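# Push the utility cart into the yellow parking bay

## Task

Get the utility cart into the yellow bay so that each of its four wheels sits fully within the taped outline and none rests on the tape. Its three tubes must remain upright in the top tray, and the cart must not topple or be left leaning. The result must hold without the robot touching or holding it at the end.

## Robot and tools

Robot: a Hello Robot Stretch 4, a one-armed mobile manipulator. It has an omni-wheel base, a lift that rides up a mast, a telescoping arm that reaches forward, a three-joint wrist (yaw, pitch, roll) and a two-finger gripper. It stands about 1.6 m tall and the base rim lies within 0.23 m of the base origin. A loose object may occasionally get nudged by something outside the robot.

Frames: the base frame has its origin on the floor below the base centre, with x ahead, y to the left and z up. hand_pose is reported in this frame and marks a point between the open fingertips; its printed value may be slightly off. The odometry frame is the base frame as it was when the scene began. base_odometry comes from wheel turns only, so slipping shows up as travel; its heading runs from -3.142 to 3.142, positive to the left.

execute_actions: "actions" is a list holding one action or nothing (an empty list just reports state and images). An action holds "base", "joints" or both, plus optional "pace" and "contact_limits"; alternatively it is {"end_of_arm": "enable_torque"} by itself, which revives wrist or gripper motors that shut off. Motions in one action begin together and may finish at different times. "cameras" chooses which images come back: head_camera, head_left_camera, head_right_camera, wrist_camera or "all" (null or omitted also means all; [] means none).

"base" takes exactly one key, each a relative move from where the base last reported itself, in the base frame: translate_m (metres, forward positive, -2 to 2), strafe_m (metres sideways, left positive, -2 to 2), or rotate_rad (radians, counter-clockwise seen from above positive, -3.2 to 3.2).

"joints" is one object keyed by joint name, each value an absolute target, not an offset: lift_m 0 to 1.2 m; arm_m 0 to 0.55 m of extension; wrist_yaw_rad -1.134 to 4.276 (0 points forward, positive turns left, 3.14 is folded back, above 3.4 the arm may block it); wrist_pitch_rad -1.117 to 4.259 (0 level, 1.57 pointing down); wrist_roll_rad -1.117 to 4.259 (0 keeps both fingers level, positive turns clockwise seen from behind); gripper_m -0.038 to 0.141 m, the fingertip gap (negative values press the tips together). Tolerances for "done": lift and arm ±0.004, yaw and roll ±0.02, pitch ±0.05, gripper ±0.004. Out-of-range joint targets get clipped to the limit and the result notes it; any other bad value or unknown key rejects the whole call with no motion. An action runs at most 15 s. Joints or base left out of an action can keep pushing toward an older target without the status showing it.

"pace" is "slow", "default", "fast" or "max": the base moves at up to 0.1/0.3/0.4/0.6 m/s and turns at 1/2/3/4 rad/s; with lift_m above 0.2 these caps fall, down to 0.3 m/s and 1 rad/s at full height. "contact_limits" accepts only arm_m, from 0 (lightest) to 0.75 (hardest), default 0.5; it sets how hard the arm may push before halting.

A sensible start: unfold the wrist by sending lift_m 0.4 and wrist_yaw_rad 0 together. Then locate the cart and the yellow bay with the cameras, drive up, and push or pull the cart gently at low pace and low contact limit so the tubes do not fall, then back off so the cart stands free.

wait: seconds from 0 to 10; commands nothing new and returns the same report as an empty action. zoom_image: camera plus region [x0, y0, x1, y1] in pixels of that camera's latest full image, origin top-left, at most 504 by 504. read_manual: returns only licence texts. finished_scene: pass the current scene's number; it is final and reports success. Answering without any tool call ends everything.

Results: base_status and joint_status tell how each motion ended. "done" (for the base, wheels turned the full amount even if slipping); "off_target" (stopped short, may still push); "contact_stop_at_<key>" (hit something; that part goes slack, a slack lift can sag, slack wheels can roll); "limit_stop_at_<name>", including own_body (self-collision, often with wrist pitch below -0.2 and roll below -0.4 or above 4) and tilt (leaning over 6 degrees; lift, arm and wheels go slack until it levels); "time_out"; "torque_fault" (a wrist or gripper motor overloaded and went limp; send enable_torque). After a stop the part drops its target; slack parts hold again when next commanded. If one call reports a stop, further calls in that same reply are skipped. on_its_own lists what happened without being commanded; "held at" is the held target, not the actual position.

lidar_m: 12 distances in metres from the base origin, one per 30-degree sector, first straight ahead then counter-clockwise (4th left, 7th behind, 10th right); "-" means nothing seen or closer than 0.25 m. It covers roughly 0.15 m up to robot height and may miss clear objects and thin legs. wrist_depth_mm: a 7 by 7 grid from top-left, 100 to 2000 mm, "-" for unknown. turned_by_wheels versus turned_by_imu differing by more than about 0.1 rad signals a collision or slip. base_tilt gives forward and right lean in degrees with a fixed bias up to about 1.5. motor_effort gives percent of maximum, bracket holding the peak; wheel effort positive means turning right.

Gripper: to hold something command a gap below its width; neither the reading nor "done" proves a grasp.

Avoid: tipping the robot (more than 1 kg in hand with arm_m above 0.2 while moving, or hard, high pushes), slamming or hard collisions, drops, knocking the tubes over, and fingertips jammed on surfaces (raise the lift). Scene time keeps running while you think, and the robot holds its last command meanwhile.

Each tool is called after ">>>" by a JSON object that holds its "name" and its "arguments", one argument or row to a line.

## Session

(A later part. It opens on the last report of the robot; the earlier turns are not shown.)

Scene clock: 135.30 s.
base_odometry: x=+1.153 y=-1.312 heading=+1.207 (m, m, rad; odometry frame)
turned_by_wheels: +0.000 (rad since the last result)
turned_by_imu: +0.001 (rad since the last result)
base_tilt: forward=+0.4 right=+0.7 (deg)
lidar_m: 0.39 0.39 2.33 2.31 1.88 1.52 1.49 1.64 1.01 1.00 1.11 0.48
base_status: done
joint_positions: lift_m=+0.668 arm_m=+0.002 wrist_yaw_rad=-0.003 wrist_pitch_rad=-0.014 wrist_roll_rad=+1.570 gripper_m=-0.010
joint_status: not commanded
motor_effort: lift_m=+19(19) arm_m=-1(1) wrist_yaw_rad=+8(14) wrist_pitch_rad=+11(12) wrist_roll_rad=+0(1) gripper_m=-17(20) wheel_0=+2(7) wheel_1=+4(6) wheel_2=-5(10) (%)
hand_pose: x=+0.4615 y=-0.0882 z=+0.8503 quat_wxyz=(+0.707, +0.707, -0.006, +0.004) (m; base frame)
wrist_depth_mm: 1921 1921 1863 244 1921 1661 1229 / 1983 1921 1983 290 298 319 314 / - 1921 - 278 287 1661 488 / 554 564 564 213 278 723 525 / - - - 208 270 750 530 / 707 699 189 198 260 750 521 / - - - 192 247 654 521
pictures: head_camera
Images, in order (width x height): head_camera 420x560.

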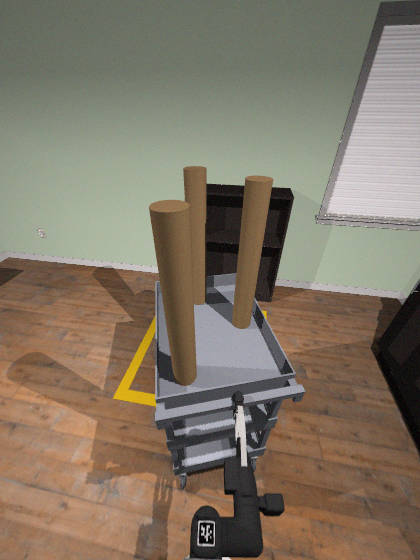

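>>> {"name": "execute_actions", "arguments": {
  "actions": [
    {"base":{"strafe_m":0.24},"pace":"slow"}
  ],
  "cameras": []
}}

>>> {"name": "execute_actions", "arguments": {
  "actions": [
    {"base":{"rotate_rad":-0.17},"pace":"slow"}
  ],
  "cameras": []
}}

>>> {"name": "execute_actions", "arguments": {
  "actions": [
    {"base":{"strafe_m":0.11},"pace":"slow"}
  ],
  "cameras": ["head_camera"]
}}

>>> {"name": "execute_actions", "arguments": {
  "actions": [
    {"base":{"translate_m":0.25},"pace":"slow"}
  ],
  "cameras": ["head_camera"]
}}

Scene clock: 145.80 s.
base_odometry: x=+0.929 y=-1.226 heading=+1.206 (m, m, rad; odometry frame)
turned_by_wheels: +0.000 (rad since the last result)
turned_by_imu: +0.002 (rad since the last result)
base_tilt: forward=+0.4 right=+0.7 (deg)
lidar_m: 0.43 0.47 2.10 2.06 1.86 1.48 1.46 1.59 1.26 1.24 1.36 0.44
base_status: done
joint_positions: lift_m=+0.668 arm_m=+0.002 wrist_yaw_rad=-0.004 wrist_pitch_rad=-0.014 wrist_roll_rad=+1.570 gripper_m=-0.009
joint_status: not commanded
motor_effort: lift_m=+19(19) arm_m=-1(1) wrist_yaw_rad=+11(21) wrist_pitch_rad=+11(11) wrist_roll_rad=+0(1) gripper_m=-21(16) wheel_0=-4(9) wheel_1=+1(6) wheel_2=-1(3) (%)
hand_pose: x=+0.4614 y=-0.0885 z=+0.8503 quat_wxyz=(+0.707, +0.707, -0.006, +0.004) (m; base frame)
wrist_depth_mm: 1921 1921 1983 183 241 1499 267 / 539 1983 1983 185 245 1576 504 / 549 539 535 189 248 768 535 / 723 732 741 192 253 778 530 / - - - 195 258 759 525 / - - 185 198 259 732 525 / 343 338 347 199 266 627 517
pictures: none
No camera images: the call's "cameras" was empty. Leave "cameras" out to get every camera's image.

Scene clock: 146.90 s.
base_odometry: x=+0.929 y=-1.226 heading=+1.037 (m, m, rad; odometry frame)
turned_by_wheels: -0.169 (rad since the last result)
turned_by_imu: -0.166 (rad since the last result)
base_tilt: forward=+0.4 right=+0.7 (deg)
lidar_m: 0.39 0.41 2.18 2.07 2.11 1.54 1.45 1.51 1.98 1.23 1.30 0.46
base_status: done
joint_positions: lift_m=+0.668 arm_m=+0.002 wrist_yaw_rad=+0.003 wrist_pitch_rad=-0.014 wrist_roll_rad=+1.570 gripper_m=-0.009
joint_status: not commanded
motor_effort: lift_m=+19(19) arm_m=-1(1) wrist_yaw_rad=-8(32) wrist_pitch_rad=+11(11) wrist_roll_rad=+1(1) gripper_m=-18(22) wheel_0=+3(9) wheel_1=+3(5) wheel_2=+5(10) (%)
hand_pose: x=+0.4621 y=-0.0864 z=+0.8503 quat_wxyz=(+0.707, +0.707, -0.004, +0.006) (m; base frame)
wrist_depth_mm: - - - 243 296 1618 1160 / - - - 279 286 1576 373 / - - - 273 281 1756 500 / 549 554 559 209 272 768 535 / - - - 204 266 759 525 / - 707 190 199 259 741 525 / - - - 193 251 654 512
pictures: none
No camera images: the call's "cameras" was empty. Leave "cameras" out to get every camera's image.

Scene clock: 149.13 s.
base_odometry: x=+0.834 y=-1.170 heading=+1.037 (m, m, rad; odometry frame)
turned_by_wheels: +0.000 (rad since the last result)
turned_by_imu: +0.000 (rad since the last result)
base_tilt: forward=+0.5 right=+0.8 (deg)
lidar_m: 0.42 0.45 2.08 1.97 2.13 1.54 1.46 1.51 2.02 1.35 1.41 0.46
base_status: done
joint_positions: lift_m=+0.668 arm_m=+0.002 wrist_yaw_rad=-0.005 wrist_pitch_rad=-0.014 wrist_roll_rad=+1.570 gripper_m=-0.010
joint_status: not commanded
on_its_own: wrist_yaw_rad is at rest, and its effort (+16) is outside its rest range (-13 to +13)
motor_effort: lift_m=+19(19) arm_m=-1(1) wrist_yaw_rad=+16(23) wrist_pitch_rad=+12(12) wrist_roll_rad=+1(1) gripper_m=-17(18) wheel_0=-3(9) wheel_1=+1(5) wheel_2=+0(4) (%)
hand_pose: x=+0.4613 y=-0.0890 z=+0.8503 quat_wxyz=(+0.707, +0.707, -0.007, +0.003) (m; base frame)
wrist_depth_mm: - - - 202 263 270 273 / - - - 262 262 1808 1098 / 539 539 544 200 263 768 539 / - - - 199 260 768 535 / 723 732 732 198 260 759 525 / - - 189 197 258 750 517 / 359 336 - 196 256 654 517
pictures: head_camera
Images, in order (width x height): head_camera 420x560.

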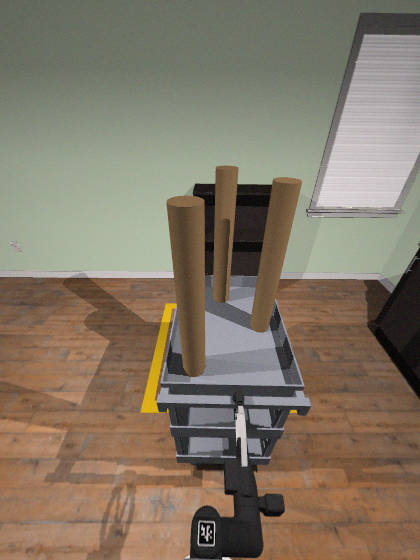

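Scene clock: 152.93 s.
base_odometry: x=+0.962 y=-0.955 heading=+1.037 (m, m, rad; odometry frame)
turned_by_wheels: +0.000 (rad since the last result)
turned_by_imu: +0.002 (rad since the last result)
base_tilt: forward=+0.5 right=+0.8 (deg)
lidar_m: 0.40 0.42 2.07 1.96 2.50 1.80 1.71 1.78 1.41 1.34 1.40 0.47
base_status: done
joint_positions: lift_m=+0.668 arm_m=+0.002 wrist_yaw_rad=+0.002 wrist_pitch_rad=-0.014 wrist_roll_rad=+1.570 gripper_m=-0.010
joint_status: not commanded
motor_effort: lift_m=+19(19) arm_m=-1(1) wrist_yaw_rad=-4(20) wrist_pitch_rad=+12(11) wrist_roll_rad=+0(0) gripper_m=-13(15) wheel_0=+4(7) wheel_1=+4(6) wheel_2=-3(12) (%)
hand_pose: x=+0.4619 y=-0.0870 z=+0.8503 quat_wxyz=(+0.707, +0.707, -0.004, +0.006) (m; base frame)
wrist_depth_mm: 1808 1808 1863 242 294 1618 1118 / 1808 1863 1863 279 285 1537 424 / 1808 1863 1863 273 278 1537 496 / 554 554 554 208 272 778 535 / 1808 1808 1808 204 263 759 525 / 1808 707 188 197 258 750 521 / 1808 1756 1756 194 249 654 517
pictures: head_camera
Images, in order (width x height): head_camera 420x560.

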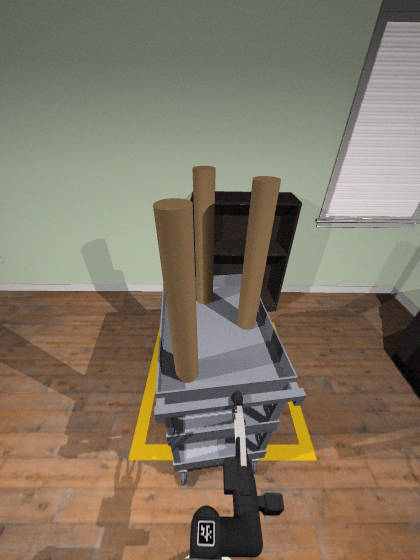

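>>> {"name": "execute_actions", "arguments": {
  "actions": [
    {"base":{"strafe_m":0.14},"pace":"slow"}
  ],
  "cameras": []
}}

>>> {"name": "execute_actions", "arguments": {
  "actions": [
    {"base":{"translate_m":0.29},"pace":"slow"}
  ]
}}

Scene clock: 158.93 s.
base_odometry: x=+0.841 y=-0.884 heading=+1.037 (m, m, rad; odometry frame)
turned_by_wheels: +0.000 (rad since the last result)
turned_by_imu: +0.001 (rad since the last result)
base_tilt: forward=+0.4 right=+0.8 (deg)
lidar_m: 0.43 0.45 1.95 1.82 1.91 1.81 1.71 1.76 1.55 1.49 1.56 0.46
base_status: done
joint_positions: lift_m=+0.668 arm_m=+0.002 wrist_yaw_rad=-0.003 wrist_pitch_rad=-0.014 wrist_roll_rad=+1.570 gripper_m=-0.009
joint_status: not commanded
motor_effort: lift_m=+19(19) arm_m=-1(1) wrist_yaw_rad=+12(20) wrist_pitch_rad=+11(12) wrist_roll_rad=+0(0) gripper_m=-19(23) wheel_0=-6(10) wheel_1=+0(7) wheel_2=+0(3) (%)
hand_pose: x=+0.4615 y=-0.0884 z=+0.8503 quat_wxyz=(+0.707, +0.707, -0.006, +0.004) (m; base frame)
wrist_depth_mm: 1863 1808 1808 192 252 263 258 / 1756 1808 1863 252 252 1618 530 / 530 530 539 194 254 750 539 / 1808 1863 1863 195 256 778 530 / 1756 1808 1808 196 257 759 530 / 1756 1756 185 197 258 741 521 / 345 334 349 197 260 621 517
pictures: none
No camera images: the call's "cameras" was empty. Leave "cameras" out to get every camera's image.

Scene clock: 163.13 s.
base_odometry: x=+0.989 y=-0.634 heading=+1.037 (m, m, rad; odometry frame)
turned_by_wheels: +0.000 (rad since the last result)
turned_by_imu: +0.002 (rad since the last result)
base_tilt: forward=+0.5 right=+0.7 (deg)
lidar_m: 0.42 0.42 1.92 1.82 1.90 2.12 2.01 2.08 1.56 1.49 1.55 0.45
base_status: done
joint_positions: lift_m=+0.668 arm_m=+0.002 wrist_yaw_rad=+0.001 wrist_pitch_rad=-0.014 wrist_roll_rad=+1.570 gripper_m=-0.010
joint_status: not commanded
motor_effort: lift_m=+19(19) arm_m=-1(1) wrist_yaw_rad=-2(14) wrist_pitch_rad=+12(12) wrist_roll_rad=+1(1) gripper_m=-17(19) wheel_0=+3(5) wheel_1=+2(6) wheel_2=-4(11) (%)
hand_pose: x=+0.4619 y=-0.0871 z=+0.8503 quat_wxyz=(+0.707, +0.707, -0.005, +0.005) (m; base frame)
wrist_depth_mm: 1537 1537 1537 208 270 279 279 / 1537 1576 1499 265 267 1499 477 / 544 554 559 204 266 788 525 / 1537 1464 1537 202 262 768 530 / 723 741 732 199 260 750 525 / 1464 1499 188 196 258 750 521 / 1499 338 1499 195 254 654 521
pictures: head_camera, head_left_camera, head_right_camera, wrist_camera
Images, in order (width x height): head_camera 420x560, head_left_camera 420x672, head_right_camera 420x672, wrist_camera 616x392.

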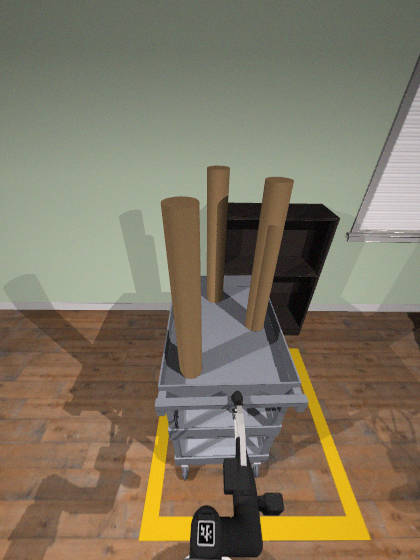

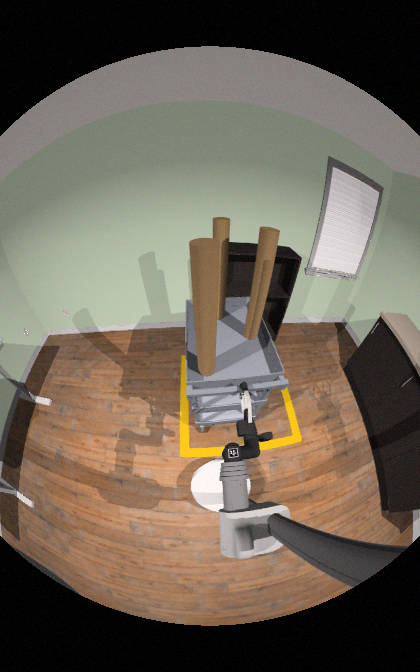

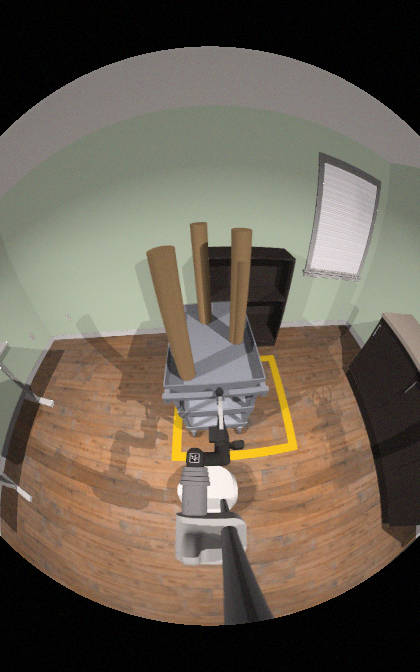

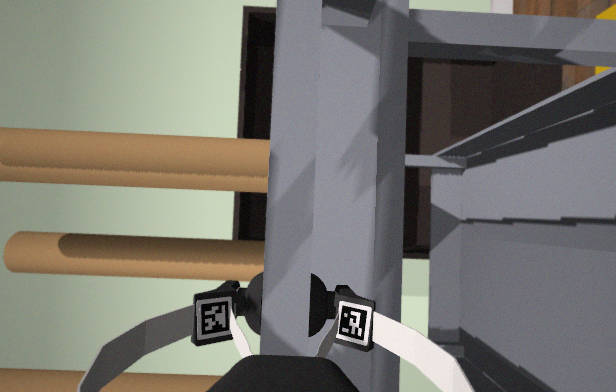

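>>> {"name": "execute_actions", "arguments": {
  "actions": [
    {"joints":{"gripper_m":0.07}}
  ],
  "cameras": []
}}

>>> {"name": "execute_actions", "arguments": {
  "actions": [
    {"base":{"translate_m":-0.15},"pace":"fast"}
  ],
  "cameras": []
}}

>>> {"name": "execute_actions", "arguments": {
  "actions": [
    {"base":{"strafe_m":0.45},"pace":"fast"}
  ],
  "cameras": ["head_camera"]
}}

>>> {"name": "zoom_image", "arguments": {
  "camera": "head_camera",
  "region": [190,280,420,510]
}}

Scene clock: 169.10 s.
base_odometry: x=+0.989 y=-0.634 heading=+1.037 (m, m, rad; odometry frame)
turned_by_wheels: +0.000 (rad since the last result)
turned_by_imu: +0.002 (rad since the last result)
base_tilt: forward=+0.3 right=+0.8 (deg)
lidar_m: 0.42 0.43 1.93 1.83 1.89 2.13 2.01 2.07 1.54 1.48 1.55 0.46
base_status: not commanded
joint_positions: lift_m=+0.668 arm_m=+0.002 wrist_yaw_rad=+0.000 wrist_pitch_rad=-0.008 wrist_roll_rad=+1.570 gripper_m=+0.070
joint_status: all done
motor_effort: lift_m=+19(19) arm_m=-1(1) wrist_yaw_rad=-1(1) wrist_pitch_rad=-6(14) wrist_roll_rad=+1(0) gripper_m=-1(17) wheel_0=+2(3) wheel_1=+2(2) wheel_2=-4(4) (%)
hand_pose: x=+0.4618 y=-0.0874 z=+0.8486 quat_wxyz=(+0.707, +0.707, -0.003, +0.003) (m; base frame)
wrist_depth_mm: 1499 1537 1537 244 277 285 287 / 1576 1537 1537 212 274 1499 477 / 549 554 580 209 272 768 521 / 1537 1499 1430 265 270 750 521 / 732 732 732 264 878 741 517 / 1499 1464 197 259 215 723 512 / 1464 342 1537 151 262 676 508
pictures: none
No camera images: the call's "cameras" was empty. Leave "cameras" out to get every camera's image.

Scene clock: 170.63 s.
base_odometry: x=+0.912 y=-0.763 heading=+1.037 (m, m, rad; odometry frame)
turned_by_wheels: +0.000 (rad since the last result)
turned_by_imu: +0.000 (rad since the last result)
base_tilt: forward=+0.4 right=+0.8 (deg)
lidar_m: 0.57 0.61 1.93 1.83 1.90 1.95 1.85 1.91 1.58 1.48 1.54 0.61
base_status: done
joint_positions: lift_m=+0.668 arm_m=+0.002 wrist_yaw_rad=+0.000 wrist_pitch_rad=-0.008 wrist_roll_rad=+1.570 gripper_m=+0.070
joint_status: not commanded
motor_effort: lift_m=+19(19) arm_m=-1(1) wrist_yaw_rad=+5(2) wrist_pitch_rad=-6(6) wrist_roll_rad=+0(0) gripper_m=-3(1) wheel_0=+0(6) wheel_1=+1(7) wheel_2=+0(12) (%)
hand_pose: x=+0.4618 y=-0.0874 z=+0.8485 quat_wxyz=(+0.707, +0.707, -0.003, +0.003) (m; base frame)
wrist_depth_mm: 1708 1708 1708 1708 1661 1661 1182 / 1661 1661 1708 407 449 1430 442 / 1618 1708 1661 424 1708 723 436 / 1618 1618 1618 418 1042 759 484 / 1661 891 904 415 1025 741 473 / 1661 1576 198 410 216 732 466 / 462 462 469 151 1661 676 466
pictures: none
No camera images: the call's "cameras" was empty. Leave "cameras" out to get every camera's image.

Scene clock: 172.93 s.
base_odometry: x=+0.525 y=-0.534 heading=+1.037 (m, m, rad; odometry frame)
turned_by_wheels: +0.000 (rad since the last result)
turned_by_imu: +0.001 (rad since the last result)
base_tilt: forward=+0.4 right=+0.8 (deg)
lidar_m: 1.03 1.94 1.45 1.37 1.43 1.98 1.87 1.92 2.02 1.94 0.85 0.67
base_status: done
joint_positions: lift_m=+0.668 arm_m=+0.002 wrist_yaw_rad=+0.000 wrist_pitch_rad=-0.008 wrist_roll_rad=+1.570 gripper_m=+0.070
joint_status: not commanded
motor_effort: lift_m=+19(19) arm_m=-1(1) wrist_yaw_rad=+2(2) wrist_pitch_rad=-6(6) wrist_roll_rad=+1(1) gripper_m=-1(1) wheel_0=+2(12) wheel_1=-1(12) wheel_2=+1(0) (%)
hand_pose: x=+0.4618 y=-0.0874 z=+0.8485 quat_wxyz=(+0.707, +0.707, -0.003, +0.003) (m; base frame)
wrist_depth_mm: 477 473 477 370 1042 732 530 / 1661 1661 1366 496 1042 676 436 / 1661 1708 1661 1397 1366 878 931 / 1618 1661 1661 1661 1661 1708 1205 / 1576 1661 1661 1708 1661 1708 1160 / 1576 1618 198 1661 216 1618 1182 / 1618 1618 1708 151 1661 1499 1160
pictures: head_camera
Images, in order (width x height): head_camera 420x560.

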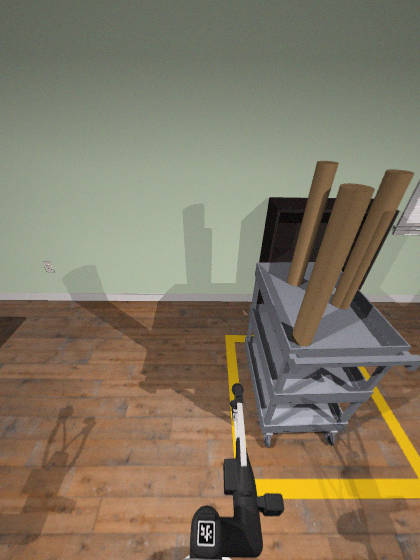

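Region (190, 280, 420, 510) of head_camera's 420x560 image, scaled by 2.191, with more detail than that image has.

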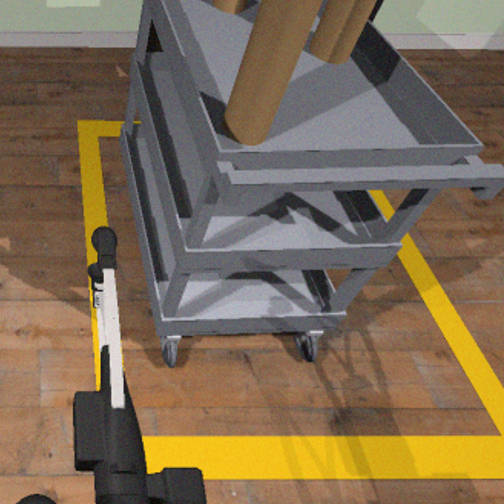

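The cart's side clears the tape, and the wheels are inset from the side.

>>> {"name": "finished_scene", "arguments": {
  "scene": 2
}}

The scene is finished: the task was done.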